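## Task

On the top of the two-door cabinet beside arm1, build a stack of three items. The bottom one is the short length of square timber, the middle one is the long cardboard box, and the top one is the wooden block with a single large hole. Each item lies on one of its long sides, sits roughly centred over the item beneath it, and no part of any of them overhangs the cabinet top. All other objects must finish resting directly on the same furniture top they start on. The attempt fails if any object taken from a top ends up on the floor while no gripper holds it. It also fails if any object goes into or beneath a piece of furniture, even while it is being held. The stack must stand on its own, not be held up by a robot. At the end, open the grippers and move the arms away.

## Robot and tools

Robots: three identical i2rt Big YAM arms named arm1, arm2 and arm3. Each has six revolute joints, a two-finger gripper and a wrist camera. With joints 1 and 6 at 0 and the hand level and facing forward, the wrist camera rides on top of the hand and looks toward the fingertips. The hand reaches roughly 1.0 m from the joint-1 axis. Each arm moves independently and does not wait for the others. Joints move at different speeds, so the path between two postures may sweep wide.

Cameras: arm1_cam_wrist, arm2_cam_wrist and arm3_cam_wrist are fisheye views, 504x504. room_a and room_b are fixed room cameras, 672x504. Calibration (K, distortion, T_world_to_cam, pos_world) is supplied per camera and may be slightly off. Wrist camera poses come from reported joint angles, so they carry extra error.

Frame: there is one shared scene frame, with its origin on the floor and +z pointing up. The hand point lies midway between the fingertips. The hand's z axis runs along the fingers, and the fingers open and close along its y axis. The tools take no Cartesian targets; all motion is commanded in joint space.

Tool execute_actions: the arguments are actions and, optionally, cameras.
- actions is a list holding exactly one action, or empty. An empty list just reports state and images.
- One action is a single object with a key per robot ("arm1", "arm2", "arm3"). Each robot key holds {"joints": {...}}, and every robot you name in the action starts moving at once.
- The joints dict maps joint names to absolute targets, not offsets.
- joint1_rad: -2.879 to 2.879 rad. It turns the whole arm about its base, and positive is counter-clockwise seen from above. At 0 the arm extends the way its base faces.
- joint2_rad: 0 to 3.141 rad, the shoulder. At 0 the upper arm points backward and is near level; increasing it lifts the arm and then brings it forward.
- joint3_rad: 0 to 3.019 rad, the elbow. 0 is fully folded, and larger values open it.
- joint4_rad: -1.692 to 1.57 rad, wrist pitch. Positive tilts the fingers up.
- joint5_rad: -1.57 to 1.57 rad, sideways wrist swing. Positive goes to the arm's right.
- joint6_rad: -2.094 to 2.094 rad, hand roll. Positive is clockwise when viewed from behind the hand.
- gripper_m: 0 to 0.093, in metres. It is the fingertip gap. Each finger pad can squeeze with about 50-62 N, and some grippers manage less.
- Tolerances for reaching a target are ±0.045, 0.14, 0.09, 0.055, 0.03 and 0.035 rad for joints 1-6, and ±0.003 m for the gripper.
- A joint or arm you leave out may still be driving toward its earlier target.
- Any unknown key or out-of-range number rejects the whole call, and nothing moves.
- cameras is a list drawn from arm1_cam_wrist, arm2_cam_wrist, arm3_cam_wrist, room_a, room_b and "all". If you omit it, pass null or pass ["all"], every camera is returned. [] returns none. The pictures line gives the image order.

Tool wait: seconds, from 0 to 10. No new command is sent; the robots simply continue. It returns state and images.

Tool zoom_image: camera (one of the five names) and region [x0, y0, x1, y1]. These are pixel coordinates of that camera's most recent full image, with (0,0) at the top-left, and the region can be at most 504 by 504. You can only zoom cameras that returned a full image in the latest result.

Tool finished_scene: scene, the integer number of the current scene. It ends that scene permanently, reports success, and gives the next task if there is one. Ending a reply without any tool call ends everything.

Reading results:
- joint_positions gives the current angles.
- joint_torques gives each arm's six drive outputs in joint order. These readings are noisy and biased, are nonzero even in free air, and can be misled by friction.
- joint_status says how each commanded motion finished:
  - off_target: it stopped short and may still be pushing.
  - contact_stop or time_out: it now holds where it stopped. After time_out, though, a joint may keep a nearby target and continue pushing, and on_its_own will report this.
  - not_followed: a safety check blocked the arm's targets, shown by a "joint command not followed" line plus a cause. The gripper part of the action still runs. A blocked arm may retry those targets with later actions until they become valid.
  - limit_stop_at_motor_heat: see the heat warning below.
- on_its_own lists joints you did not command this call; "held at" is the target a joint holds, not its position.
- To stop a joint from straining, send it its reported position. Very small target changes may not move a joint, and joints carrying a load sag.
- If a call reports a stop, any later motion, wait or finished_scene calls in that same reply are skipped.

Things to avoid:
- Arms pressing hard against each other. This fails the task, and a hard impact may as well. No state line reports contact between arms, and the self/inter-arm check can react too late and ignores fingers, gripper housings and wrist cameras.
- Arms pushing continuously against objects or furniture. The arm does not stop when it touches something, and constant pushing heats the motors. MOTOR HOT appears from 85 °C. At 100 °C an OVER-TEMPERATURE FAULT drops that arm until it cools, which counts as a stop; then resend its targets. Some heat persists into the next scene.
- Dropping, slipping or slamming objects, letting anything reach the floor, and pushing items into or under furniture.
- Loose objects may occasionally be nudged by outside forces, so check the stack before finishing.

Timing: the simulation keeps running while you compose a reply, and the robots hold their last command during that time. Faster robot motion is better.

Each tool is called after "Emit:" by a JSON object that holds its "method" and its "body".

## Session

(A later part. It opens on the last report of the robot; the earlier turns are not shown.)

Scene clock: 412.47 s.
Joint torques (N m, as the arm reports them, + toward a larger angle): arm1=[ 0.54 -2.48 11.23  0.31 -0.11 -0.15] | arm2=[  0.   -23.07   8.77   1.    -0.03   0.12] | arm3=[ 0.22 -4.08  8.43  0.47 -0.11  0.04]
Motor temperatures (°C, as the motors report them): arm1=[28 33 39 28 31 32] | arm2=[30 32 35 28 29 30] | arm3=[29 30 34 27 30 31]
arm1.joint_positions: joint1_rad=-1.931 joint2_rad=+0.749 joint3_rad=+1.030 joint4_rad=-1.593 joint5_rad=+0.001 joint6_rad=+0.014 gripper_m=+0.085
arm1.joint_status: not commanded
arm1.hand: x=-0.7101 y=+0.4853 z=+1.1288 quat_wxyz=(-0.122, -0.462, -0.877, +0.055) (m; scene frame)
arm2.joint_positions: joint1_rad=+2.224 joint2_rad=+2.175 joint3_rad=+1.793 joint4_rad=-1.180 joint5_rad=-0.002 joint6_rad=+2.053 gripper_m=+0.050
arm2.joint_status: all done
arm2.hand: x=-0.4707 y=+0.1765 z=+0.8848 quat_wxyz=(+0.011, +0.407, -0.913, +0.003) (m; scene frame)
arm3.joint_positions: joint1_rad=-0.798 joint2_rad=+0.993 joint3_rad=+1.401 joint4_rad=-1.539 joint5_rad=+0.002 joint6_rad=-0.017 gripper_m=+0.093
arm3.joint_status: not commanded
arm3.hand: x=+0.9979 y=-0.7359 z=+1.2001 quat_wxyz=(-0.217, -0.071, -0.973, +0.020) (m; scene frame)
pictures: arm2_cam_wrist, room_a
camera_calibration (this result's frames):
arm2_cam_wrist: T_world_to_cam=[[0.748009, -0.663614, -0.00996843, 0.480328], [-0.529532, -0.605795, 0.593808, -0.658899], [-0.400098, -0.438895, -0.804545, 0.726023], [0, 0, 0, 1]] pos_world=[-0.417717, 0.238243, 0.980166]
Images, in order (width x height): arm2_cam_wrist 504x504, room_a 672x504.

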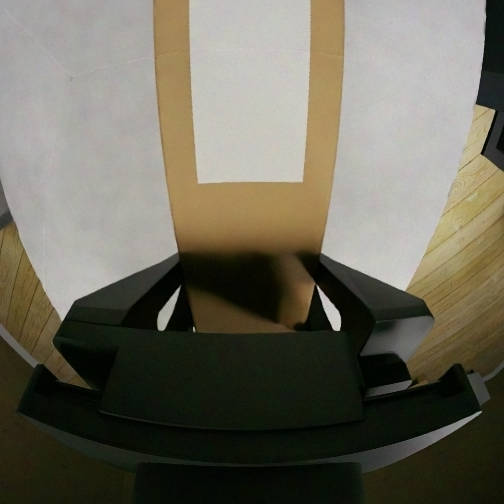

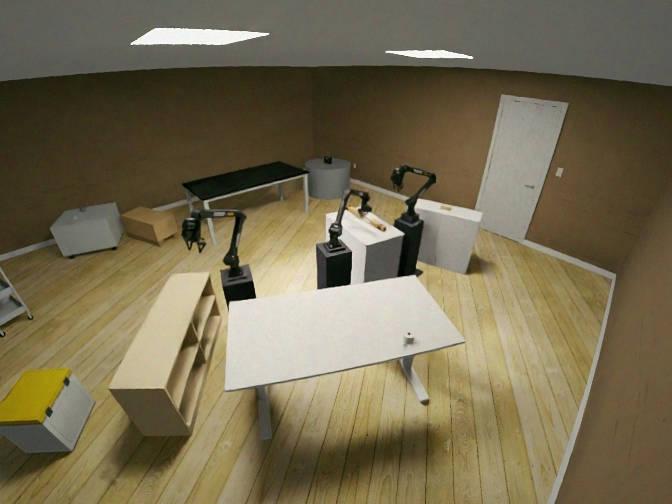

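Emit:
{"method": "execute_actions", "body": {"actions": [{"arm2": {"joints": {"joint2_rad": 2.29, "joint4_rad": -1.03}}}], "cameras": []}}

Emit:
{"method": "execute_actions", "body": {"actions": [{"arm2": {"joints": {"joint2_rad": 2.35, "joint4_rad": -1.0}}}], "cameras": ["arm2_cam_wrist", "room_a"]}}

Scene clock: 420.63 s.
Joint torques (N m, as the arm reports them, + toward a larger angle): arm1=[ 0.56 -2.54 11.23  0.32 -0.11 -0.14] | arm2=[  0.43 -23.47   8.38   0.91  -0.08   0.11] | arm3=[-0.03 -3.78  8.38  0.27 -0.12  0.08]
Motor temperatures (°C, as the motors report them): arm1=[28 33 39 28 31 32] | arm2=[30 33 35 28 29 30] | arm3=[29 30 34 27 30 31]
arm1.joint_positions: joint1_rad=-1.931 joint2_rad=+0.749 joint3_rad=+1.030 joint4_rad=-1.593 joint5_rad=+0.001 joint6_rad=+0.014 gripper_m=+0.085
arm1.joint_status: not commanded
arm1.hand: x=-0.7101 y=+0.4853 z=+1.1288 quat_wxyz=(-0.122, -0.462, -0.877, +0.055) (m; scene frame)
arm2.joint_positions: joint1_rad=+2.224 joint2_rad=+2.295 joint3_rad=+1.793 joint4_rad=-1.046 joint5_rad=+0.001 joint6_rad=+2.054 gripper_m=+0.050
arm2.joint_status: all done
arm2.hand: x=-0.4855 y=+0.1794 z=+0.8095 quat_wxyz=(+0.016, +0.406, -0.914, -0.003) (m; scene frame)
arm3.joint_positions: joint1_rad=-0.798 joint2_rad=+0.993 joint3_rad=+1.401 joint4_rad=-1.539 joint5_rad=+0.002 joint6_rad=-0.017 gripper_m=+0.093
arm3.joint_status: not commanded
arm3.hand: x=+0.9979 y=-0.7359 z=+1.2001 quat_wxyz=(-0.217, -0.071, -0.973, +0.020) (m; scene frame)
pictures: none
No camera images: the call's "cameras" was empty. Leave "cameras" out to get every camera's image.

Scene clock: 421.30 s.
Joint torques (N m, as the arm reports them, + toward a larger angle): arm1=[ 0.53 -2.51 11.23  0.3  -0.11 -0.14] | arm2=[ -0.21 -19.83   8.48   1.16  -0.36   0.05] | arm3=[ 0.21 -3.73  8.57  0.47 -0.08  0.06]
Motor temperatures (°C, as the motors report them): arm1=[28 33 39 28 31 32] | arm2=[30 33 35 28 29 30] | arm3=[29 30 34 27 30 31]
arm1.joint_positions: joint1_rad=-1.931 joint2_rad=+0.749 joint3_rad=+1.030 joint4_rad=-1.593 joint5_rad=+0.001 joint6_rad=+0.014 gripper_m=+0.085
arm1.joint_status: not commanded
arm1.hand: x=-0.7101 y=+0.4853 z=+1.1288 quat_wxyz=(-0.122, -0.462, -0.877, +0.055) (m; scene frame)
arm2.joint_positions: joint1_rad=+2.224 joint2_rad=+2.304 joint3_rad=+1.793 joint4_rad=-1.023 joint5_rad=+0.008 joint6_rad=+2.060 gripper_m=+0.050
arm2.joint_status: all done
arm2.hand: x=-0.4890 y=+0.1817 z=+0.8035 quat_wxyz=(+0.019, +0.403, -0.915, -0.010) (m; scene frame)
arm3.joint_positions: joint1_rad=-0.798 joint2_rad=+0.993 joint3_rad=+1.401 joint4_rad=-1.539 joint5_rad=+0.002 joint6_rad=-0.017 gripper_m=+0.093
arm3.joint_status: not commanded
arm3.hand: x=+0.9979 y=-0.7359 z=+1.2001 quat_wxyz=(-0.217, -0.071, -0.973, +0.020) (m; scene frame)
pictures: arm2_cam_wrist, room_a
camera_calibration (this result's frames):
arm2_cam_wrist: T_world_to_cam=[[0.741825, -0.669436, -0.0393779, 0.51835], [-0.519479, -0.610802, 0.597547, -0.614341], [-0.424072, -0.422819, -0.800867, 0.638001], [0, 0, 0, 1]] pos_world=[-0.433105, 0.241521, 0.898462]
Images, in order (width x height): arm2_cam_wrist 504x504, room_a 672x504.

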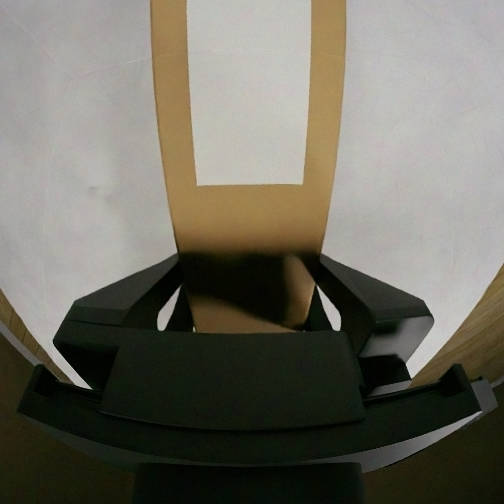

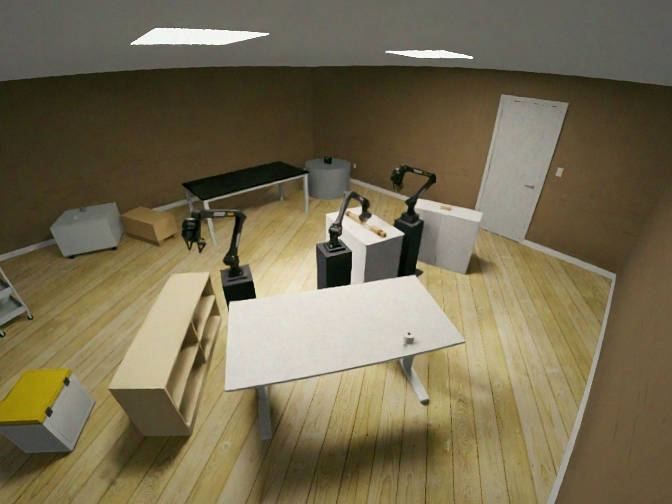

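Emit:
{"method": "execute_actions", "body": {"actions": [{"arm2": {"joints": {"gripper_m": 0.093, "joint2_rad": 2.31}}, "arm1": {"joints": {"joint3_rad": 1.70, "joint4_rad": -1.275, "joint6_rad": 1.375, "gripper_m": 0.093}}}], "cameras": []}}

Emit:
{"method": "execute_actions", "body": {"actions": [{"arm2": {"joints": {"joint2_rad": 0.9}}, "arm1": {"joints": {"joint2_rad": 1.2}}}], "cameras": []}}

Emit:
{"method": "execute_actions", "body": {"actions": [{"arm2": {"joints": {"joint1_rad": 2.7, "joint2_rad": 0.5, "joint3_rad": 1.2}}, "arm1": {"joints": {"joint2_rad": 1.95, "joint3_rad": 1.69}}}], "cameras": ["arm1_cam_wrist", "room_b"]}}

Scene clock: 437.87 s.
Joint torques (N m, as the arm reports them, + toward a larger angle): arm1=[ 0.51  0.48  9.07  2.03 -0.09  0.05] | arm2=[  0.21 -23.04   8.43   0.96  -0.24   0.05] | arm3=[ 0.67 -3.82  8.55  0.33 -0.08  0.03]
Motor temperatures (°C, as the motors report them): arm1=[28 33 40 28 31 32] | arm2=[30 33 35 28 29 30] | arm3=[29 30 34 27 30 31]
arm1.joint_positions: joint1_rad=-1.931 joint2_rad=+0.747 joint3_rad=+1.680 joint4_rad=-1.285 joint5_rad=+0.001 joint6_rad=+1.361 gripper_m=+0.093
arm1.joint_status: all done
arm1.hand: x=-0.6998 y=+0.4622 z=+1.4824 quat_wxyz=(-0.563, -0.750, -0.324, -0.122) (m; scene frame)
arm2.joint_positions: joint1_rad=+2.223 joint2_rad=+2.303 joint3_rad=+1.793 joint4_rad=-1.016 joint5_rad=+0.003 joint6_rad=+2.061 gripper_m=+0.093
arm2.joint_status: all done
arm2.hand: x=-0.4909 y=+0.1817 z=+0.8041 quat_wxyz=(+0.023, +0.403, -0.915, -0.010) (m; scene frame)
arm3.joint_positions: joint1_rad=-0.798 joint2_rad=+0.993 joint3_rad=+1.401 joint4_rad=-1.539 joint5_rad=+0.002 joint6_rad=-0.017 gripper_m=+0.093
arm3.joint_status: not commanded
arm3.hand: x=+0.9979 y=-0.7359 z=+1.2001 quat_wxyz=(-0.217, -0.071, -0.973, +0.020) (m; scene frame)
pictures: none
No camera images: the call's "cameras" was empty. Leave "cameras" out to get every camera's image.

Scene clock: 439.87 s.
Joint torques (N m, as the arm reports them, + toward a larger angle): arm1=[ 0.63 -9.51 12.25  1.67 -0.06  0.05] | arm2=[ 0.1  -0.89  6.78  2.19 -0.28 -0.03] | arm3=[ 0.07 -3.79  8.57  0.56 -0.09  0.07]
Motor temperatures (°C, as the motors report them): arm1=[28 33 40 28 31 32] | arm2=[30 33 35 28 29 30] | arm3=[29 29 34 27 30 31]
arm1.joint_positions: joint1_rad=-1.931 joint2_rad=+1.193 joint3_rad=+1.671 joint4_rad=-1.284 joint5_rad=+0.001 joint6_rad=+1.362 gripper_m=+0.093
arm1.joint_status: all done
arm1.hand: x=-0.5782 y=+0.2941 z=+1.3301 quat_wxyz=(-0.368, -0.850, -0.369, -0.082) (m; scene frame)
arm2.joint_positions: joint1_rad=+2.223 joint2_rad=+0.901 joint3_rad=+1.806 joint4_rad=-1.007 joint5_rad=+0.003 joint6_rad=+2.061 gripper_m=+0.093
arm2.joint_status: all done
arm2.hand: x=-0.1454 y=+0.1063 z=+1.6125 quat_wxyz=(+0.531, +0.292, -0.680, -0.411) (m; scene frame)
arm3.joint_positions: joint1_rad=-0.798 joint2_rad=+0.993 joint3_rad=+1.401 joint4_rad=-1.539 joint5_rad=+0.002 joint6_rad=-0.017 gripper_m=+0.093
arm3.joint_status: not commanded
arm3.hand: x=+0.9979 y=-0.7359 z=+1.2001 quat_wxyz=(-0.217, -0.071, -0.973, +0.020) (m; scene frame)
pictures: none
No camera images: the call's "cameras" was empty. Leave "cameras" out to get every camera's image.

Scene clock: 441.50 s.
Joint torques (N m, as the arm reports them, + toward a larger angle): arm1=[  0.82 -23.12  11.2    0.22  -0.04   0.13] | arm2=[ 0.69  1.71  8.07  2.25 -0.17 -0.07] | arm3=[ 0.34 -3.85  8.52  0.51 -0.1   0.03]
Motor temperatures (°C, as the motors report them): arm1=[28 33 40 28 31 32] | arm2=[30 33 34 28 29 30] | arm3=[29 29 34 27 30 31]
arm1.joint_positions: joint1_rad=-1.931 joint2_rad=+1.955 joint3_rad=+1.665 joint4_rad=-1.279 joint5_rad=+0.001 joint6_rad=+1.362 gripper_m=+0.093
arm1.joint_status: all done
arm1.hand: x=-0.4916 y=+0.1814 z=+0.9263 quat_wxyz=(-0.003, -0.916, -0.401, -0.007) (m; scene frame)
arm2.joint_positions: joint1_rad=+2.692 joint2_rad=+0.510 joint3_rad=+1.205 joint4_rad=-1.007 joint5_rad=+0.001 joint6_rad=+2.061 gripper_m=+0.093
arm2.joint_status: all done
arm2.hand: x=-0.0830 y=-0.0309 z=+1.4131 quat_wxyz=(+0.541, +0.483, -0.643, -0.244) (m; scene frame)
arm3.joint_positions: joint1_rad=-0.798 joint2_rad=+0.993 joint3_rad=+1.401 joint4_rad=-1.539 joint5_rad=+0.002 joint6_rad=-0.017 gripper_m=+0.093
arm3.joint_status: not commanded
arm3.hand: x=+0.9979 y=-0.7359 z=+1.2001 quat_wxyz=(-0.217, -0.071, -0.973, +0.020) (m; scene frame)
pictures: arm1_cam_wrist, room_b
camera_calibration (this result's frames):
arm1_cam_wrist: T_world_to_cam=[[-0.747925, 0.663776, -0.00316919, -0.488462], [0.534395, 0.60496, 0.590293, -0.387217], [0.39374, 0.439801, -0.807183, 0.984335], [0, 0, 0, 1]] pos_world=[-0.545977, 0.125569, 1.02156]
Images, in order (width x height): arm1_cam_wrist 504x504, room_b 672x504.

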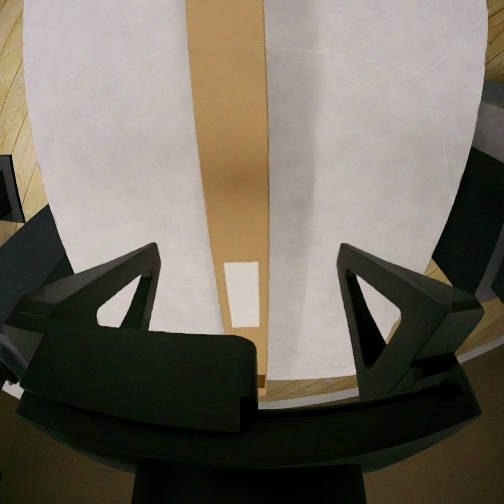

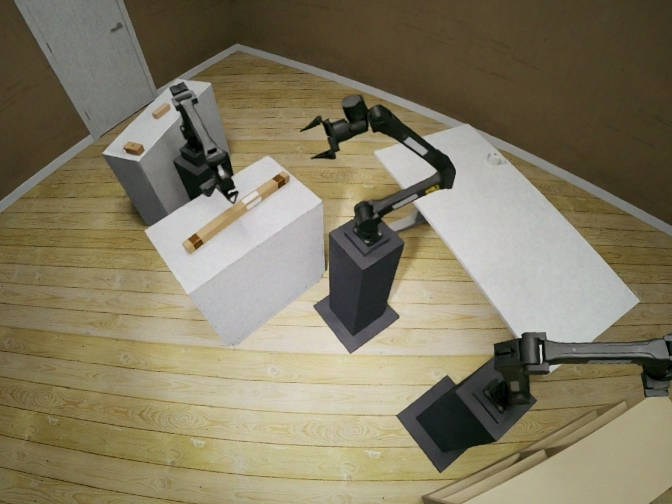

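Emit:
{"method": "execute_actions", "body": {"actions": [{"arm1": {"joints": {"joint1_rad": -1.888, "joint2_rad": 2.022, "joint3_rad": 1.624, "joint4_rad": -1.145}}}], "cameras": ["arm1_cam_wrist"]}}

Scene clock: 462.63 s.
Joint torques (N m, as the arm reports them, + toward a larger angle): arm1=[  1.04 -24.37   9.42   0.4   -0.03   0.12] | arm2=[ 0.73  1.81  7.97  2.29 -0.16 -0.06] | arm3=[-0.15 -3.59  8.6   0.43 -0.11  0.07]
Motor temperatures (°C, as the motors report them): arm1=[28 35 40 28 31 32] | arm2=[30 31 34 28 29 30] | arm3=[29 29 35 27 30 31]
arm1.joint_positions: joint1_rad=-1.888 joint2_rad=+2.034 joint3_rad=+1.614 joint4_rad=-1.154 joint5_rad=+0.001 joint6_rad=+1.362 gripper_m=+0.093
arm1.joint_status: all done
arm1.hand: x=-0.4662 y=+0.1914 z=+0.8635 quat_wxyz=(-0.001, -0.907, -0.420, -0.007) (m; scene frame)
arm2.joint_positions: joint1_rad=+2.692 joint2_rad=+0.510 joint3_rad=+1.205 joint4_rad=-1.007 joint5_rad=+0.001 joint6_rad=+2.061 gripper_m=+0.093
arm2.joint_status: not commanded
arm2.hand: x=-0.0830 y=-0.0309 z=+1.4131 quat_wxyz=(+0.541, +0.483, -0.643, -0.244) (m; scene frame)
arm3.joint_positions: joint1_rad=-0.798 joint2_rad=+0.993 joint3_rad=+1.401 joint4_rad=-1.539 joint5_rad=+0.002 joint6_rad=-0.017 gripper_m=+0.093
arm3.joint_status: not commanded
arm3.hand: x=+0.9979 y=-0.7359 z=+1.2001 quat_wxyz=(-0.217, -0.071, -0.973, +0.020) (m; scene frame)
pictures: arm1_cam_wrist
camera_calibration (this result's frames):
arm1_cam_wrist: T_world_to_cam=[[-0.775633, 0.631184, 0.000804244, -0.486404], [0.509654, 0.625537, 0.590726, -0.38555], [0.372354, 0.458596, -0.806872, 0.905359], [0, 0, 0, 1]] pos_world=[-0.517888, 0.132992, 0.958654]
Images, in order (width x height): arm1_cam_wrist 504x504.

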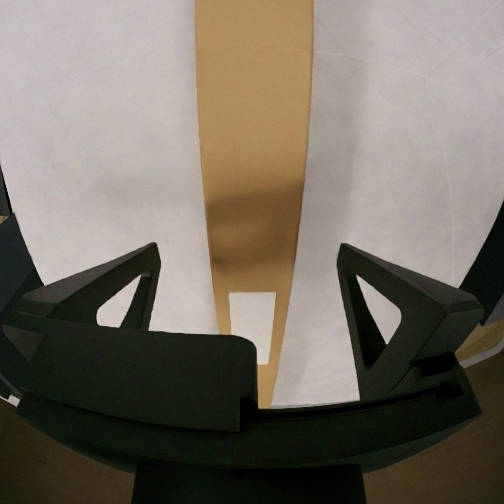

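Emit:
{"method": "execute_actions", "body": {"actions": [{"arm1": {"joints": {"joint2_rad": 2.083, "joint3_rad": 1.58, "joint4_rad": -1.043}}}], "cameras": ["arm1_cam_wrist"]}}

Scene clock: 468.37 s.
Joint torques (N m, as the arm reports them, + toward a larger angle): arm1=[  0.77 -23.99   8.71   0.53  -0.04   0.13] | arm2=[ 0.84  1.75  7.98  2.25 -0.2  -0.04] | arm3=[ 0.1  -3.44  8.74  0.35 -0.17  0.06]
Motor temperatures (°C, as the motors report them): arm1=[28 35 40 28 31 32] | arm2=[30 31 34 28 29 30] | arm3=[29 29 35 27 30 31]
arm1.joint_positions: joint1_rad=-1.888 joint2_rad=+2.087 joint3_rad=+1.572 joint4_rad=-1.052 joint5_rad=+0.001 joint6_rad=+1.362 gripper_m=+0.093
arm1.joint_status: all done
arm1.hand: x=-0.4644 y=+0.1901 z=+0.8185 quat_wxyz=(-0.005, -0.907, -0.420, -0.008) (m; scene frame)
arm2.joint_positions: joint1_rad=+2.692 joint2_rad=+0.510 joint3_rad=+1.205 joint4_rad=-1.007 joint5_rad=+0.001 joint6_rad=+2.061 gripper_m=+0.093
arm2.joint_status: not commanded
arm2.hand: x=-0.0830 y=-0.0309 z=+1.4131 quat_wxyz=(+0.541, +0.483, -0.643, -0.244) (m; scene frame)
arm3.joint_positions: joint1_rad=-0.798 joint2_rad=+0.993 joint3_rad=+1.401 joint4_rad=-1.539 joint5_rad=+0.002 joint6_rad=-0.017 gripper_m=+0.093
arm3.joint_status: not commanded
arm3.hand: x=+0.9979 y=-0.7359 z=+1.2001 quat_wxyz=(-0.217, -0.071, -0.973, +0.020) (m; scene frame)
pictures: arm1_cam_wrist
camera_calibration (this result's frames):
arm1_cam_wrist: T_world_to_cam=[[-0.775554, 0.631247, -0.00662524, -0.478027], [0.506964, 0.629044, 0.589314, -0.359847], [0.37617, 0.453686, -0.807877, 0.872565], [0, 0, 0, 1]] pos_world=[-0.516539, 0.132241, 0.913821]
Images, in order (width x height): arm1_cam_wrist 504x504.

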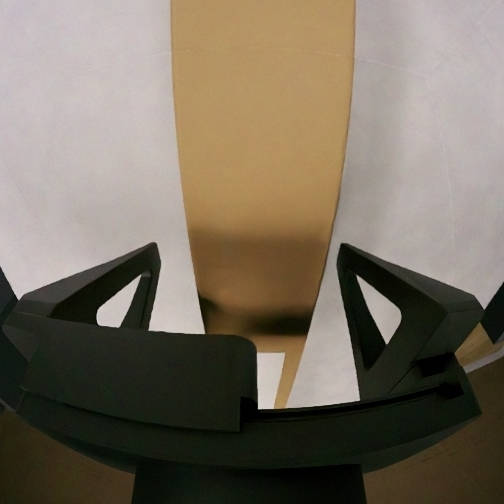

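Emit:
{"method": "execute_actions", "body": {"actions": [{"arm1": {"joints": {"gripper_m": 0.03}}}], "cameras": []}}

Emit:
{"method": "execute_actions", "body": {"actions": [{"arm1": {"joints": {"joint2_rad": 1.88, "joint3_rad": 1.70, "joint4_rad": -1.36}}}], "cameras": []}}

Emit:
{"method": "execute_actions", "body": {"actions": [{"arm1": {"joints": {"joint1_rad": 1.348, "joint6_rad": 0.995}}}], "cameras": ["arm1_cam_wrist", "room_a", "room_b"]}}

Scene clock: 476.47 s.
Joint torques (N m, as the arm reports them, + toward a larger angle): arm1=[  0.81 -23.65   8.88   0.41  -0.03   0.11] | arm2=[ 0.93  1.45  8.11  2.25 -0.19 -0.04] | arm3=[-0.3  -4.59  8.65  0.43 -0.11  0.05]
Motor temperatures (°C, as the motors report them): arm1=[28 35 39 28 31 32] | arm2=[30 31 34 28 29 30] | arm3=[29 29 35 27 30 31]
arm1.joint_positions: joint1_rad=-1.888 joint2_rad=+2.087 joint3_rad=+1.572 joint4_rad=-1.051 joint5_rad=+0.001 joint6_rad=+1.364 gripper_m=+0.049
arm1.joint_status: gripper_m off_target (ended at +0.049, target +0.030)
arm1.hand: x=-0.4642 y=+0.1899 z=+0.8185 quat_wxyz=(-0.006, -0.908, -0.419, -0.008) (m; scene frame)
arm2.joint_positions: joint1_rad=+2.692 joint2_rad=+0.510 joint3_rad=+1.205 joint4_rad=-1.007 joint5_rad=+0.001 joint6_rad=+2.061 gripper_m=+0.093
arm2.joint_status: not commanded
arm2.hand: x=-0.0830 y=-0.0309 z=+1.4131 quat_wxyz=(+0.541, +0.483, -0.643, -0.244) (m; scene frame)
arm3.joint_positions: joint1_rad=-0.798 joint2_rad=+0.993 joint3_rad=+1.401 joint4_rad=-1.539 joint5_rad=+0.002 joint6_rad=-0.017 gripper_m=+0.093
arm3.joint_status: not commanded
arm3.hand: x=+0.9979 y=-0.7359 z=+1.2001 quat_wxyz=(-0.217, -0.071, -0.973, +0.020) (m; scene frame)
pictures: none
No camera images: the call's "cameras" was empty. Leave "cameras" out to get every camera's image.

Scene clock: 477.83 s.
Joint torques (N m, as the arm reports them, + toward a larger angle): arm1=[  0.7  -22.18  11.06  -0.22  -0.02   0.1 ] | arm2=[ 0.99  1.33  8.07  2.28 -0.17 -0.03] | arm3=[-0.85 -3.73  8.44  0.44 -0.12  0.05]
Motor temperatures (°C, as the motors report them): arm1=[28 35 39 28 31 32] | arm2=[30 31 34 28 29 30] | arm3=[29 29 35 27 30 31]
arm1.joint_positions: joint1_rad=-1.888 joint2_rad=+1.888 joint3_rad=+1.680 joint4_rad=-1.353 joint5_rad=+0.001 joint6_rad=+1.364 gripper_m=+0.049
arm1.joint_status: all done
arm1.hand: x=-0.4795 y=+0.2062 z=+0.9704 quat_wxyz=(-0.008, -0.908, -0.419, -0.008) (m; scene frame)
arm2.joint_positions: joint1_rad=+2.692 joint2_rad=+0.510 joint3_rad=+1.205 joint4_rad=-1.007 joint5_rad=+0.001 joint6_rad=+2.061 gripper_m=+0.093
arm2.joint_status: not commanded
arm2.hand: x=-0.0830 y=-0.0309 z=+1.4131 quat_wxyz=(+0.541, +0.483, -0.643, -0.244) (m; scene frame)
arm3.joint_positions: joint1_rad=-0.798 joint2_rad=+0.993 joint3_rad=+1.401 joint4_rad=-1.539 joint5_rad=+0.002 joint6_rad=-0.017 gripper_m=+0.093
arm3.joint_status: not commanded
arm3.hand: x=+0.9979 y=-0.7359 z=+1.2001 quat_wxyz=(-0.217, -0.071, -0.973, +0.020) (m; scene frame)
pictures: none
No camera images: the call's "cameras" was empty. Leave "cameras" out to get every camera's image.

Scene clock: 480.70 s.
Joint torques (N m, as the arm reports them, + toward a larger angle): arm1=[ -0.01 -22.69  10.92  -0.24   0.06  -0.11] | arm2=[ 0.91  2.    7.98  2.21 -0.16 -0.08] | arm3=[ 0.43 -3.58  8.4   0.59 -0.11  0.11]
Motor temperatures (°C, as the motors report them): arm1=[28 35 39 28 31 32] | arm2=[30 31 34 28 29 30] | arm3=[29 29 35 27 30 31]
arm1.joint_positions: joint1_rad=+1.356 joint2_rad=+1.890 joint3_rad=+1.680 joint4_rad=-1.353 joint5_rad=-0.002 joint6_rad=+1.006 gripper_m=+0.049
arm1.joint_status: all done
arm1.hand: x=-1.2347 y=+1.0865 z=+0.9576 quat_wxyz=(-0.005, +0.615, -0.788, +0.001) (m; scene frame)
arm2.joint_positions: joint1_rad=+2.692 joint2_rad=+0.510 joint3_rad=+1.205 joint4_rad=-1.007 joint5_rad=+0.001 joint6_rad=+2.061 gripper_m=+0.093
arm2.joint_status: not commanded
arm2.hand: x=-0.0830 y=-0.0309 z=+1.4131 quat_wxyz=(+0.541, +0.483, -0.643, -0.244) (m; scene frame)
arm3.joint_positions: joint1_rad=-0.798 joint2_rad=+0.993 joint3_rad=+1.401 joint4_rad=-1.539 joint5_rad=+0.002 joint6_rad=-0.017 gripper_m=+0.093
arm3.joint_status: not commanded
arm3.hand: x=+0.9979 y=-0.7359 z=+1.2001 quat_wxyz=(-0.217, -0.071, -0.973, +0.020) (m; scene frame)
pictures: arm1_cam_wrist, room_a, room_b
camera_calibration (this result's frames):
arm1_cam_wrist: T_world_to_cam=[[0.974688, -0.222893, 0.0173728, 1.42573], [-0.192035, -0.794884, 0.575571, 0.0819896], [-0.114482, -0.564338, -0.817567, 1.37759], [0, 0, 0, 1]] pos_world=[-1.21618, 1.16038, 1.05431]
Images, in order (width x height): arm1_cam_wrist 504x504, room_a 672x504, room_b 672x504.

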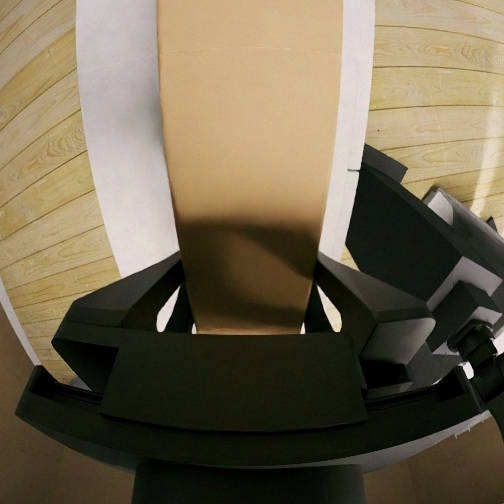

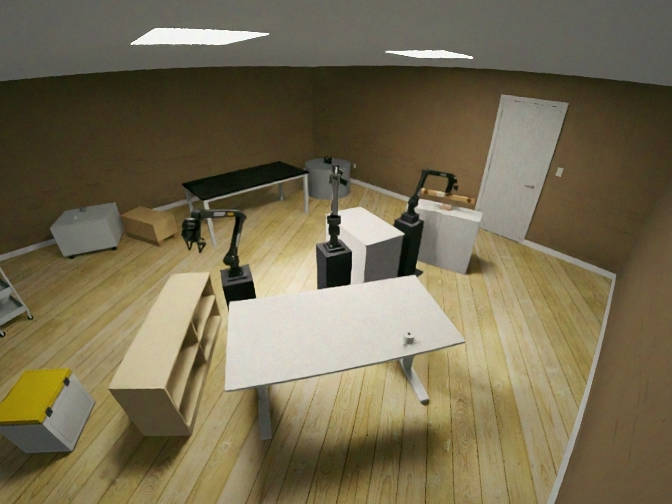

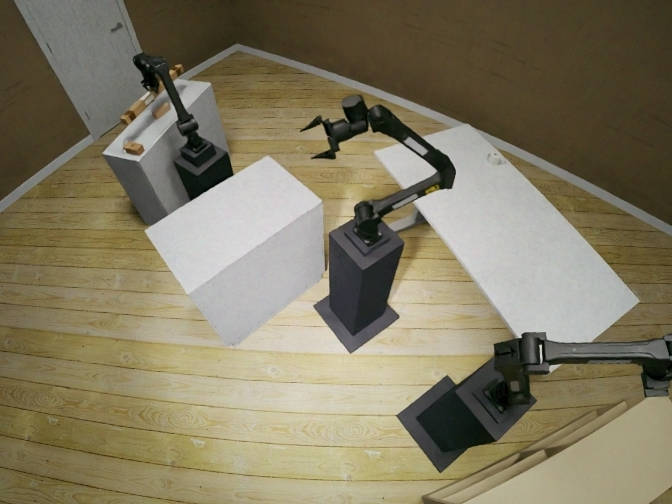

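Emit:
{"method": "zoom_image", "body": {"camera": "room_b", "region": [80, 40, 280, 240]}}

Emit:
{"method": "zoom_image", "body": {"camera": "room_a", "region": [400, 160, 500, 240]}}

Region (80, 40, 280, 240) of room_b's 672x504 image, scaled by 2.520, with more detail than that image has.

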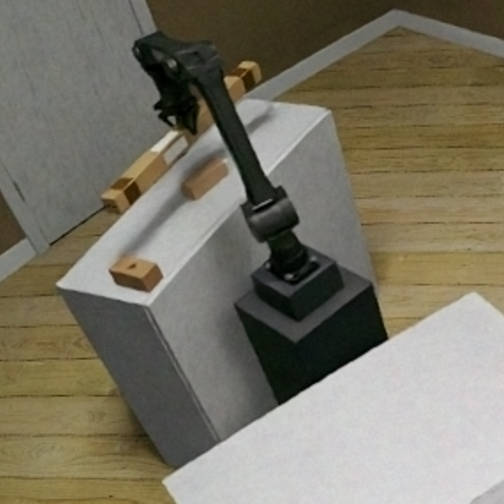

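Region (400, 160, 500, 240) of room_a's 672x504 image, scaled by 5.040, with more detail than that image has; it fills the top 403 rows of this view, and the rest is white.

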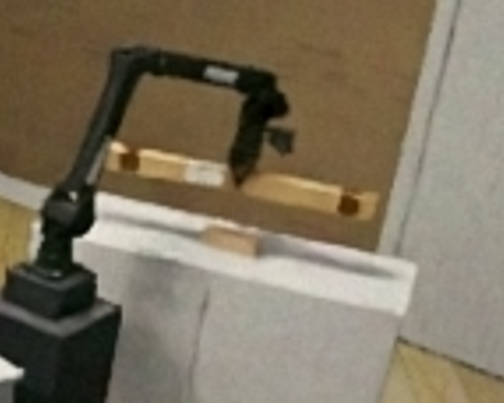

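Emit:
{"method": "execute_actions", "body": {"actions": [{"arm1": {"joints": {"joint2_rad": 2.006, "joint3_rad": 1.61, "joint4_rad": -1.133}}}], "cameras": ["arm1_cam_wrist", "room_a", "room_b"]}}

Emit:
{"method": "zoom_image", "body": {"camera": "room_a", "region": [400, 160, 500, 240]}}

Emit:
{"method": "zoom_image", "body": {"camera": "room_b", "region": [90, 50, 230, 170]}}

Scene clock: 491.13 s.
Joint torques (N m, as the arm reports them, + toward a larger angle): arm1=[ -0.67 -23.77   9.65   0.4    0.03  -0.11] | arm2=[ 0.71  1.51  8.    2.28 -0.19 -0.05] | arm3=[ 0.24 -3.77  8.68  0.56 -0.09  0.04]
Motor temperatures (°C, as the motors report them): arm1=[28 36 39 28 31 32] | arm2=[30 31 34 28 29 30] | arm3=[29 29 35 27 30 31]
arm1.joint_positions: joint1_rad=+1.356 joint2_rad=+2.019 joint3_rad=+1.598 joint4_rad=-1.141 joint5_rad=-0.001 joint6_rad=+1.006 gripper_m=+0.049
arm1.joint_status: all done
arm1.hand: x=-1.2442 y=+1.0992 z=+0.8544 quat_wxyz=(-0.006, +0.615, -0.788, +0.001) (m; scene frame)
arm2.joint_positions: joint1_rad=+2.692 joint2_rad=+0.510 joint3_rad=+1.205 joint4_rad=-1.007 joint5_rad=+0.001 joint6_rad=+2.061 gripper_m=+0.093
arm2.joint_status: not commanded
arm2.hand: x=-0.0830 y=-0.0309 z=+1.4131 quat_wxyz=(+0.541, +0.483, -0.643, -0.244) (m; scene frame)
arm3.joint_positions: joint1_rad=-0.798 joint2_rad=+0.993 joint3_rad=+1.401 joint4_rad=-1.539 joint5_rad=+0.002 joint6_rad=-0.017 gripper_m=+0.093
arm3.joint_status: not commanded
arm3.hand: x=+0.9979 y=-0.7359 z=+1.2001 quat_wxyz=(-0.217, -0.071, -0.973, +0.020) (m; scene frame)
pictures: arm1_cam_wrist, room_a, room_b
camera_calibration (this result's frames):
arm1_cam_wrist: T_world_to_cam=[[0.974588, -0.223272, 0.0181115, 1.43923], [-0.19281, -0.794959, 0.575208, 0.149116], [-0.11403, -0.564083, -0.817806, 1.2997], [0, 0, 0, 1]] pos_world=[-1.2257, 1.17302, 0.95106]
Images, in order (width x height): arm1_cam_wrist 504x504, room_a 672x504, room_b 672x504.

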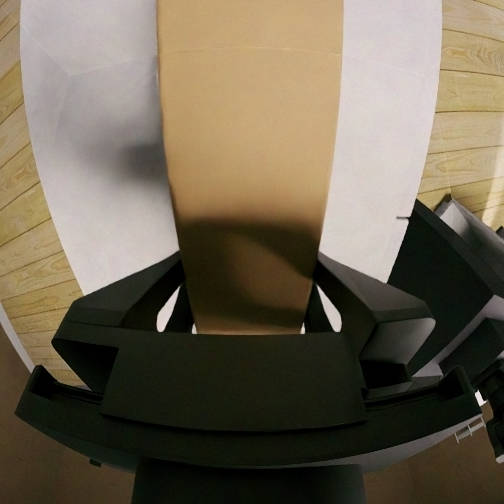

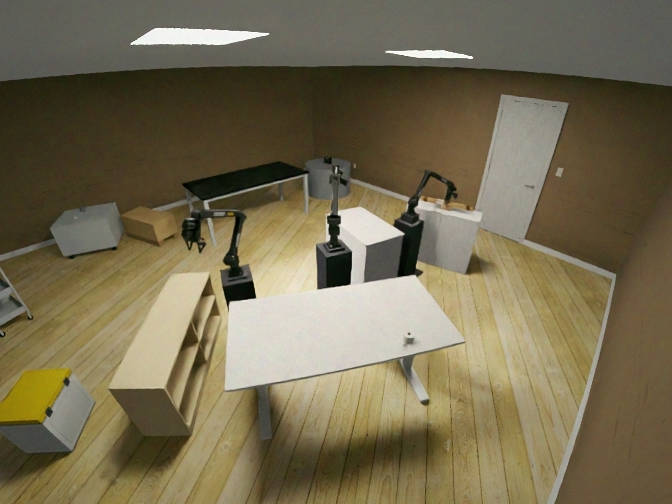

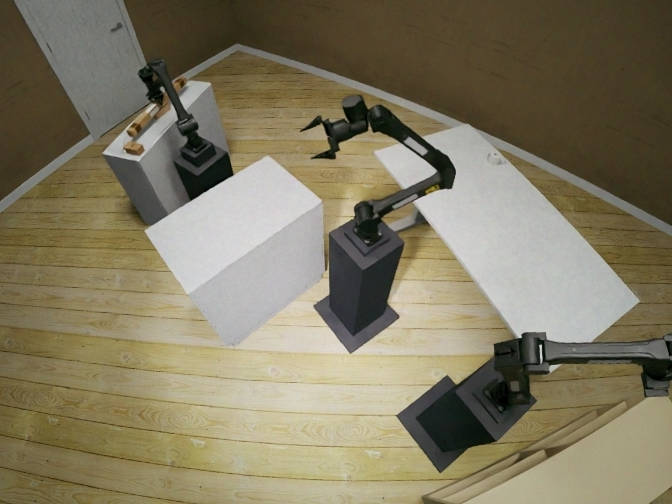

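Region (400, 160, 500, 240) of room_a's 672x504 image, scaled by 5.040, with more detail than that image has; it fills the top 403 rows of this view, and the rest is white.

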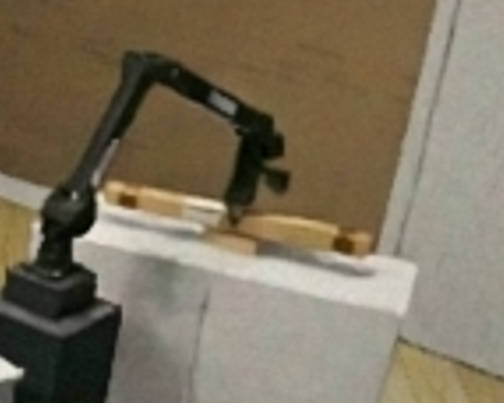

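Region (90, 50, 230, 170) of room_b's 672x504 image, scaled by 3.600, with more detail than that image has; it fills the top 432 rows of this view, and the rest is white.

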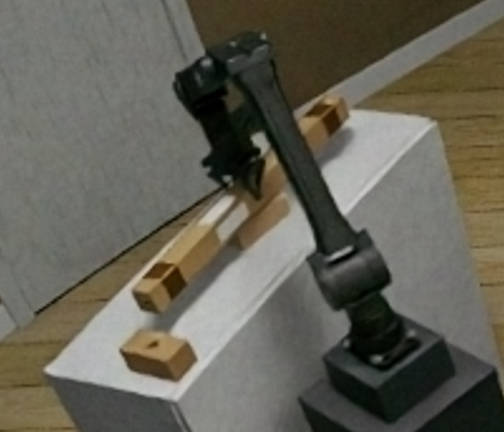

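Emit:
{"method": "execute_actions", "body": {"actions": [{"arm1": {"joints": {"joint2_rad": 2.035, "joint3_rad": 1.582, "joint4_rad": -1.09}}}], "cameras": ["room_b"]}}

Emit:
{"method": "zoom_image", "body": {"camera": "room_b", "region": [90, 50, 230, 170]}}

Scene clock: 494.97 s.
Joint torques (N m, as the arm reports them, + toward a larger angle): arm1=[ -0.41 -21.74   8.56   0.58   0.12  -0.1 ] | arm2=[ 0.93  1.96  7.98  2.26 -0.2  -0.05] | arm3=[ 0.31 -3.77  8.56  0.41 -0.12  0.  ]
Motor temperatures (°C, as the motors report them): arm1=[28 36 39 28 31 32] | arm2=[30 31 34 28 29 30] | arm3=[29 29 35 27 30 31]
arm1.joint_positions: joint1_rad=+1.355 joint2_rad=+2.023 joint3_rad=+1.581 joint4_rad=-1.103 joint5_rad=-0.004 joint6_rad=+1.005 gripper_m=+0.049
arm1.joint_status: all done
arm1.hand: x=-1.2458 y=+1.1008 z=+0.8464 quat_wxyz=(-0.004, +0.615, -0.788, -0.008) (m; scene frame)
arm2.joint_positions: joint1_rad=+2.692 joint2_rad=+0.510 joint3_rad=+1.205 joint4_rad=-1.007 joint5_rad=+0.001 joint6_rad=+2.061 gripper_m=+0.093
arm2.joint_status: not commanded
arm2.hand: x=-0.0830 y=-0.0309 z=+1.4131 quat_wxyz=(+0.541, +0.483, -0.643, -0.244) (m; scene frame)
arm3.joint_positions: joint1_rad=-0.798 joint2_rad=+0.993 joint3_rad=+1.401 joint4_rad=-1.539 joint5_rad=+0.002 joint6_rad=-0.017 gripper_m=+0.093
arm3.joint_status: not commanded
arm3.hand: x=+0.9979 y=-0.7359 z=+1.2001 quat_wxyz=(-0.217, -0.071, -0.973, +0.020) (m; scene frame)
pictures: room_b
Images, in order (width x height): room_b 672x504.

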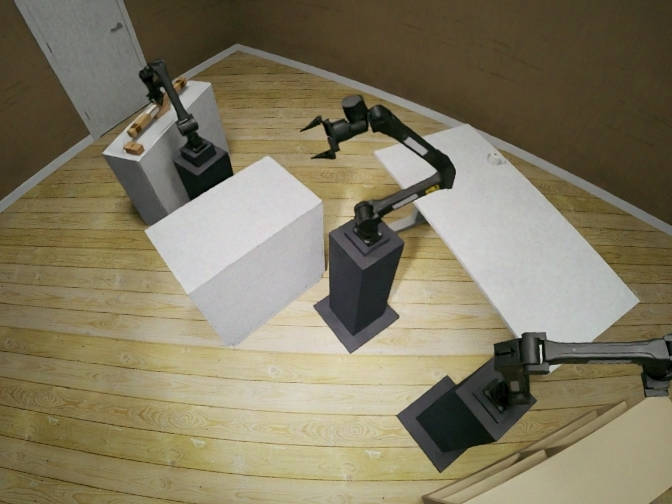

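Region (90, 50, 230, 170) of room_b's 672x504 image, scaled by 3.600, with more detail than that image has; it fills the top 432 rows of this view, and the rest is white.

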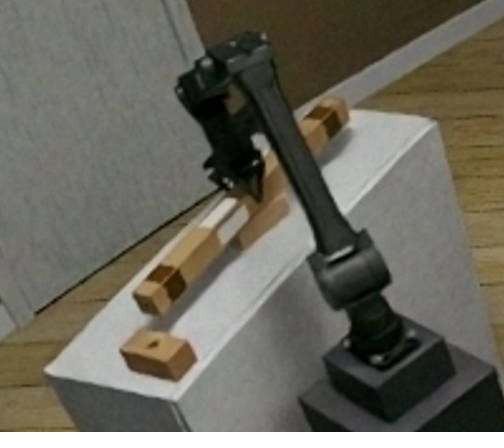

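Emit:
{"method": "execute_actions", "body": {"actions": [{"arm1": {"joints": {"joint2_rad": 2.065}}}], "cameras": []}}

Scene clock: 497.50 s.
Joint torques (N m, as the arm reports them, + toward a larger angle): arm1=[ -0.5  -19.46   8.55   0.63   0.11  -0.1 ] | arm2=[ 1.35  1.87  7.94  2.22 -0.16 -0.05] | arm3=[-0.38 -3.62  8.65  0.39 -0.11  0.06]
Motor temperatures (°C, as the motors report them): arm1=[28 36 39 28 31 32] | arm2=[30 31 34 28 29 30] | arm3=[29 29 35 27 30 31]
arm1.joint_positions: joint1_rad=+1.355 joint2_rad=+2.025 joint3_rad=+1.581 joint4_rad=-1.103 joint5_rad=-0.004 joint6_rad=+1.004 gripper_m=+0.049
arm1.joint_status: all done
arm1.hand: x=-1.2456 y=+1.1008 z=+0.8455 quat_wxyz=(-0.004, +0.615, -0.788, -0.007) (m; scene frame)
arm2.joint_positions: joint1_rad=+2.692 joint2_rad=+0.510 joint3_rad=+1.205 joint4_rad=-1.007 joint5_rad=+0.001 joint6_rad=+2.061 gripper_m=+0.093
arm2.joint_status: not commanded
arm2.hand: x=-0.0830 y=-0.0309 z=+1.4131 quat_wxyz=(+0.541, +0.483, -0.643, -0.244) (m; scene frame)
arm3.joint_positions: joint1_rad=-0.798 joint2_rad=+0.993 joint3_rad=+1.401 joint4_rad=-1.539 joint5_rad=+0.002 joint6_rad=-0.017 gripper_m=+0.093
arm3.joint_status: not commanded
arm3.hand: x=+0.9979 y=-0.7359 z=+1.2001 quat_wxyz=(-0.217, -0.071, -0.973, +0.020) (m; scene frame)
pictures: none
No camera images: the call's "cameras" was empty. Leave "cameras" out to get every camera's image.

Emit:
{"method": "execute_actions", "body": {"actions": [{"arm1": {"joints": {"joint2_rad": 2.02, "gripper_m": 0.093}}}], "cameras": []}}

Emit:
{"method": "execute_actions", "body": {"actions": [{"arm1": {"joints": {"joint2_rad": 1.84, "joint3_rad": 1.66, "joint4_rad": -1.37}}}], "cameras": ["arm1_cam_wrist", "room_b"]}}

Scene clock: 501.10 s.
Joint torques (N m, as the arm reports them, + toward a larger angle): arm1=[ -0.5  -23.25   8.85   0.48   0.07  -0.1 ] | arm2=[ 0.85  1.81  7.88  2.3  -0.19 -0.05] | arm3=[ 0.45 -3.66  8.56  0.46 -0.11  0.06]
Motor temperatures (°C, as the motors report them): arm1=[28 36 39 28 31 32] | arm2=[30 31 34 28 29 30] | arm3=[29 29 35 27 30 31]
arm1.joint_positions: joint1_rad=+1.355 joint2_rad=+2.024 joint3_rad=+1.578 joint4_rad=-1.099 joint5_rad=-0.002 joint6_rad=+1.004 gripper_m=+0.093
arm1.joint_status: all done
arm1.hand: x=-1.2452 y=+1.1009 z=+0.8448 quat_wxyz=(-0.005, +0.615, -0.788, -0.008) (m; scene frame)
arm2.joint_positions: joint1_rad=+2.692 joint2_rad=+0.510 joint3_rad=+1.205 joint4_rad=-1.007 joint5_rad=+0.001 joint6_rad=+2.061 gripper_m=+0.093
arm2.joint_status: not commanded
arm2.hand: x=-0.0830 y=-0.0309 z=+1.4131 quat_wxyz=(+0.541, +0.483, -0.643, -0.244) (m; scene frame)
arm3.joint_positions: joint1_rad=-0.798 joint2_rad=+0.993 joint3_rad=+1.401 joint4_rad=-1.539 joint5_rad=+0.002 joint6_rad=-0.017 gripper_m=+0.093
arm3.joint_status: not commanded
arm3.hand: x=+0.9979 y=-0.7359 z=+1.2001 quat_wxyz=(-0.217, -0.071, -0.973, +0.020) (m; scene frame)
pictures: none
No camera images: the call's "cameras" was empty. Leave "cameras" out to get every camera's image.

Scene clock: 502.40 s.
Joint torques (N m, as the arm reports them, + toward a larger angle): arm1=[ -0.4  -20.64  11.13  -0.23   0.05  -0.1 ] | arm2=[ 1.33  1.64  7.99  2.24 -0.16 -0.09] | arm3=[-0.46 -4.17  8.51  0.52 -0.08  0.1 ]
Motor temperatures (°C, as the motors report them): arm1=[28 36 39 28 31 32] | arm2=[30 31 34 28 29 30] | arm3=[29 29 35 27 30 31]
arm1.joint_positions: joint1_rad=+1.355 joint2_rad=+1.838 joint3_rad=+1.638 joint4_rad=-1.363 joint5_rad=-0.002 joint6_rad=+1.004 gripper_m=+0.093
arm1.joint_status: all done
arm1.hand: x=-1.2225 y=+1.0747 z=+0.9705 quat_wxyz=(-0.006, +0.615, -0.788, +0.001) (m; scene frame)
arm2.joint_positions: joint1_rad=+2.692 joint2_rad=+0.510 joint3_rad=+1.205 joint4_rad=-1.007 joint5_rad=+0.001 joint6_rad=+2.061 gripper_m=+0.093
arm2.joint_status: not commanded
arm2.hand: x=-0.0830 y=-0.0309 z=+1.4131 quat_wxyz=(+0.541, +0.483, -0.643, -0.244) (m; scene frame)
arm3.joint_positions: joint1_rad=-0.798 joint2_rad=+0.993 joint3_rad=+1.401 joint4_rad=-1.539 joint5_rad=+0.002 joint6_rad=-0.017 gripper_m=+0.093
arm3.joint_status: not commanded
arm3.hand: x=+0.9979 y=-0.7359 z=+1.2001 quat_wxyz=(-0.217, -0.071, -0.973, +0.020) (m; scene frame)
pictures: arm1_cam_wrist, room_b
camera_calibration (this result's frames):
arm1_cam_wrist: T_world_to_cam=[[0.974678, -0.222897, 0.0179058, 1.41038], [-0.192352, -0.794882, 0.575469, 0.0673131], [-0.114037, -0.564341, -0.817628, 1.38343], [0, 0, 0, 1]] pos_world=[-1.20396, 1.1486, 1.06714]
Images, in order (width x height): arm1_cam_wrist 504x504, room_b 672x504.

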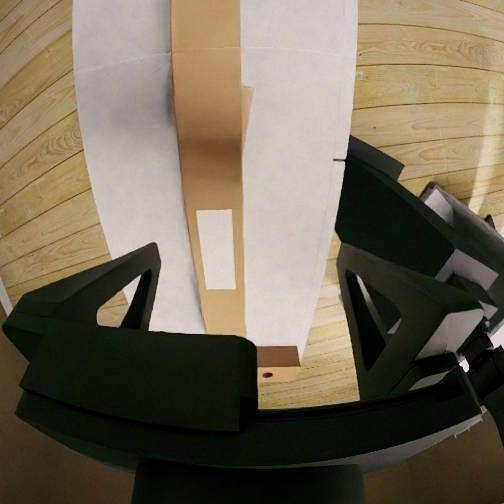

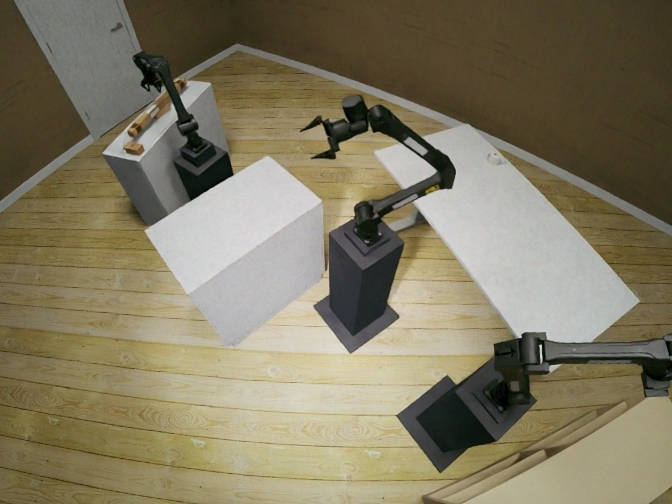

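Emit:
{"method": "execute_actions", "body": {"actions": [{"arm1": {"joints": {"joint1_rad": 2.095, "joint2_rad": 1.57, "joint3_rad": 1.222, "joint4_rad": -1.183, "joint6_rad": 0.195, "gripper_m": 0.082}}}], "cameras": ["arm1_cam_wrist"]}}

Scene clock: 522.60 s.
Joint torques (N m, as the arm reports them, + toward a larger angle): arm1=[ -0.06 -16.26   9.6    0.4    0.    -0.13] | arm2=[ 1.13  2.07  8.06  2.28 -0.19 -0.05] | arm3=[ 0.43 -4.03  8.6   0.41 -0.12  0.05]
Motor temperatures (°C, as the motors report them): arm1=[28 36 40 28 31 32] | arm2=[30 31 34 28 29 30] | arm3=[29 29 35 27 30 31]
arm1.joint_positions: joint1_rad=+2.099 joint2_rad=+1.573 joint3_rad=+1.213 joint4_rad=-1.190 joint5_rad=-0.002 joint6_rad=+0.209 gripper_m=+0.082
arm1.joint_status: all done
arm1.hand: x=-1.2861 y=+0.6966 z=+0.9416 quat_wxyz=(+0.000, +0.990, -0.138, -0.002) (m; scene frame)
arm2.joint_positions: joint1_rad=+2.692 joint2_rad=+0.510 joint3_rad=+1.205 joint4_rad=-1.007 joint5_rad=+0.001 joint6_rad=+2.061 gripper_m=+0.093
arm2.joint_status: not commanded
arm2.hand: x=-0.0830 y=-0.0309 z=+1.4131 quat_wxyz=(+0.541, +0.483, -0.643, -0.244) (m; scene frame)
arm3.joint_positions: joint1_rad=-0.798 joint2_rad=+0.993 joint3_rad=+1.401 joint4_rad=-1.539 joint5_rad=+0.002 joint6_rad=-0.017 gripper_m=+0.093
arm3.joint_status: not commanded
arm3.hand: x=+0.9979 y=-0.7359 z=+1.2001 quat_wxyz=(-0.217, -0.071, -0.973, +0.020) (m; scene frame)
pictures: arm1_cam_wrist
camera_calibration (this result's frames):
arm1_cam_wrist: T_world_to_cam=[[0.253884, 0.967192, 0.00903536, -0.359018], [0.787892, -0.212219, 0.578091, 0.623451], [0.561043, -0.139649, -0.815922, 1.71], [0, 0, 0, 1]] pos_world=[-1.35945, 0.718348, 1.03806]
Images, in order (width x height): arm1_cam_wrist 504x504.

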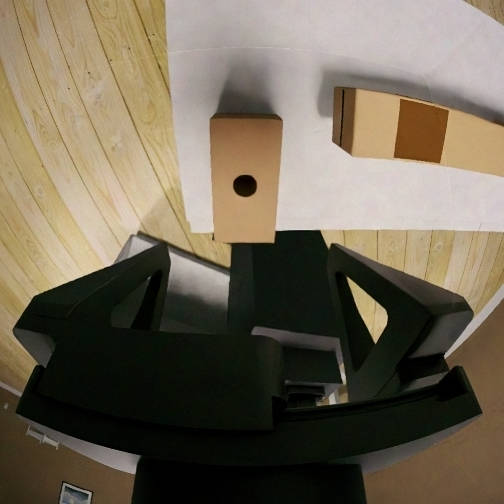

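Emit:
{"method": "execute_actions", "body": {"actions": []}}

Scene clock: 537.57 s.
Joint torques (N m, as the arm reports them, + toward a larger angle): arm1=[  0.11 -16.29   9.61   0.41   0.    -0.14] | arm2=[ 0.93  1.75  7.87  2.11 -0.19 -0.03] | arm3=[ 0.41 -3.47  8.53  0.37 -0.12  0.07]
Motor temperatures (°C, as the motors report them): arm1=[28 35 39 28 31 32] | arm2=[30 31 34 28 29 30] | arm3=[29 29 35 27 30 31]
arm1.joint_positions: joint1_rad=+2.099 joint2_rad=+1.573 joint3_rad=+1.213 joint4_rad=-1.190 joint5_rad=-0.002 joint6_rad=+0.209 gripper_m=+0.082
arm1.joint_status: all done
arm1.hand: x=-1.2861 y=+0.6966 z=+0.9416 quat_wxyz=(+0.000, +0.990, -0.138, -0.002) (m; scene frame)
arm2.joint_positions: joint1_rad=+2.692 joint2_rad=+0.510 joint3_rad=+1.205 joint4_rad=-1.007 joint5_rad=+0.001 joint6_rad=+2.061 gripper_m=+0.093
arm2.joint_status: not commanded
arm2.hand: x=-0.0830 y=-0.0309 z=+1.4131 quat_wxyz=(+0.541, +0.483, -0.643, -0.244) (m; scene frame)
arm3.joint_positions: joint1_rad=-0.798 joint2_rad=+0.993 joint3_rad=+1.401 joint4_rad=-1.539 joint5_rad=+0.002 joint6_rad=-0.017 gripper_m=+0.093
arm3.joint_status: not commanded
arm3.hand: x=+0.9979 y=-0.7359 z=+1.2001 quat_wxyz=(-0.217, -0.071, -0.973, +0.020) (m; scene frame)
pictures: arm1_cam_wrist, arm2_cam_wrist, arm3_cam_wrist, room_a, room_b
camera_calibration (this result's frames):
arm1_cam_wrist: T_world_to_cam=[[0.253146, 0.967386, 0.00903867, -0.360105], [0.788053, -0.21162, 0.578091, 0.623242], [0.56115, -0.139219, -0.815922, 1.70984], [0, 0, 0, 1]] pos_world=[-1.35946, 0.718292, 1.03806]
arm2_cam_wrist: T_world_to_cam=[[0.351308, -0.408113, -0.842631, 1.20955], [0.583681, -0.608231, 0.537932, -0.721658], [-0.732051, -0.680808, 0.0245315, 0.00859064], [0, 0, 0, 1]] pos_world=[0.00258405, 0.060545, 1.40719]
arm3_cam_wrist: T_world_to_cam=[[-0.141345, -0.989868, 0.0134958, -0.60295], [-0.972108, 0.141361, 0.187143, 0.850735], [-0.187155, 0.0133324, -0.98224, 1.50164], [0, 0, 0, 1]] pos_world=[1.02282, -0.737122, 1.32389]
Images, in order (width x height): arm1_cam_wrist 504x504, arm2_cam_wrist 504x504, arm3_cam_wrist 504x504, room_a 672x504, room_b 672x504.

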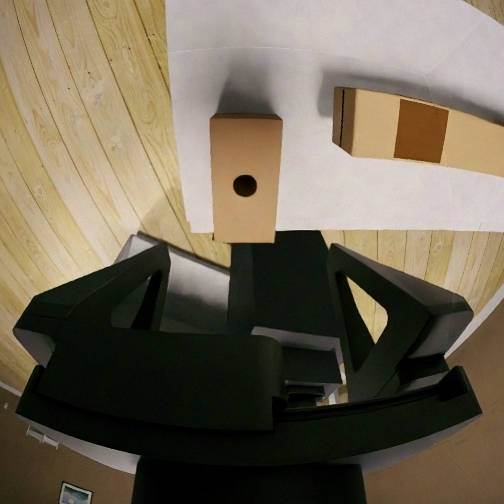

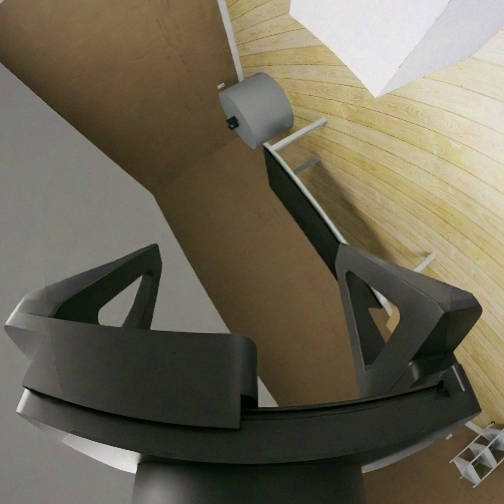

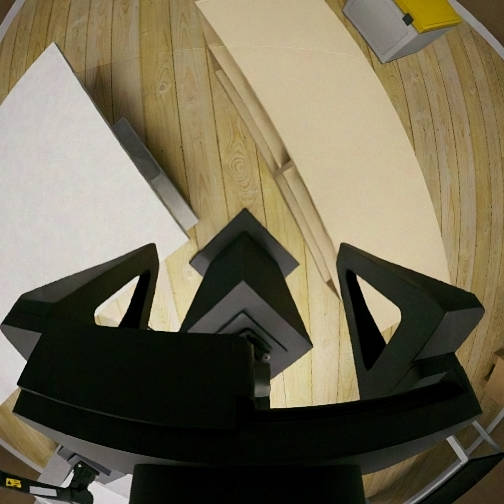

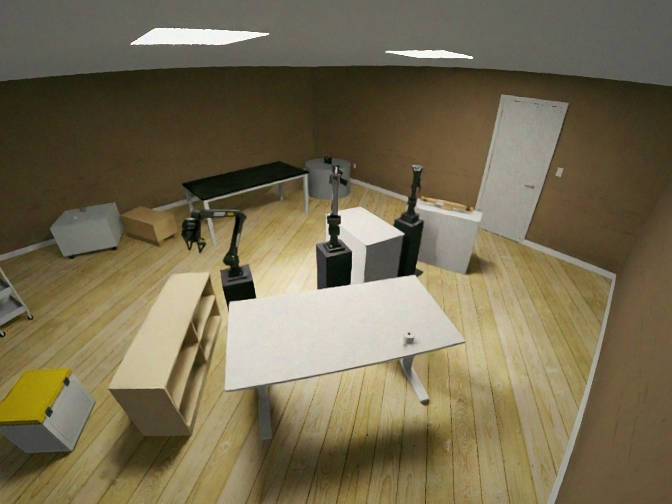

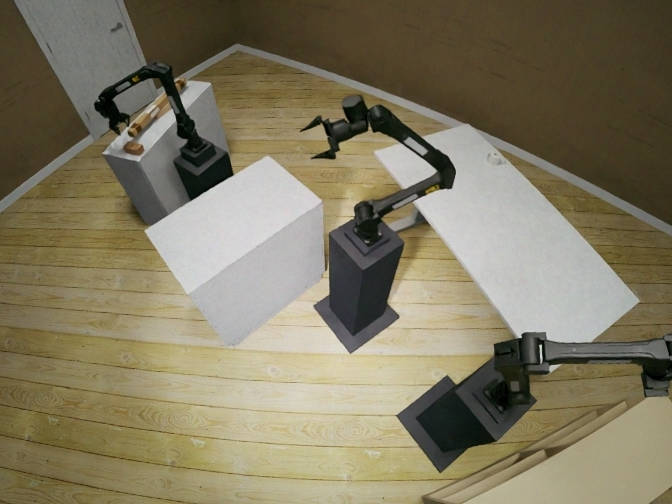

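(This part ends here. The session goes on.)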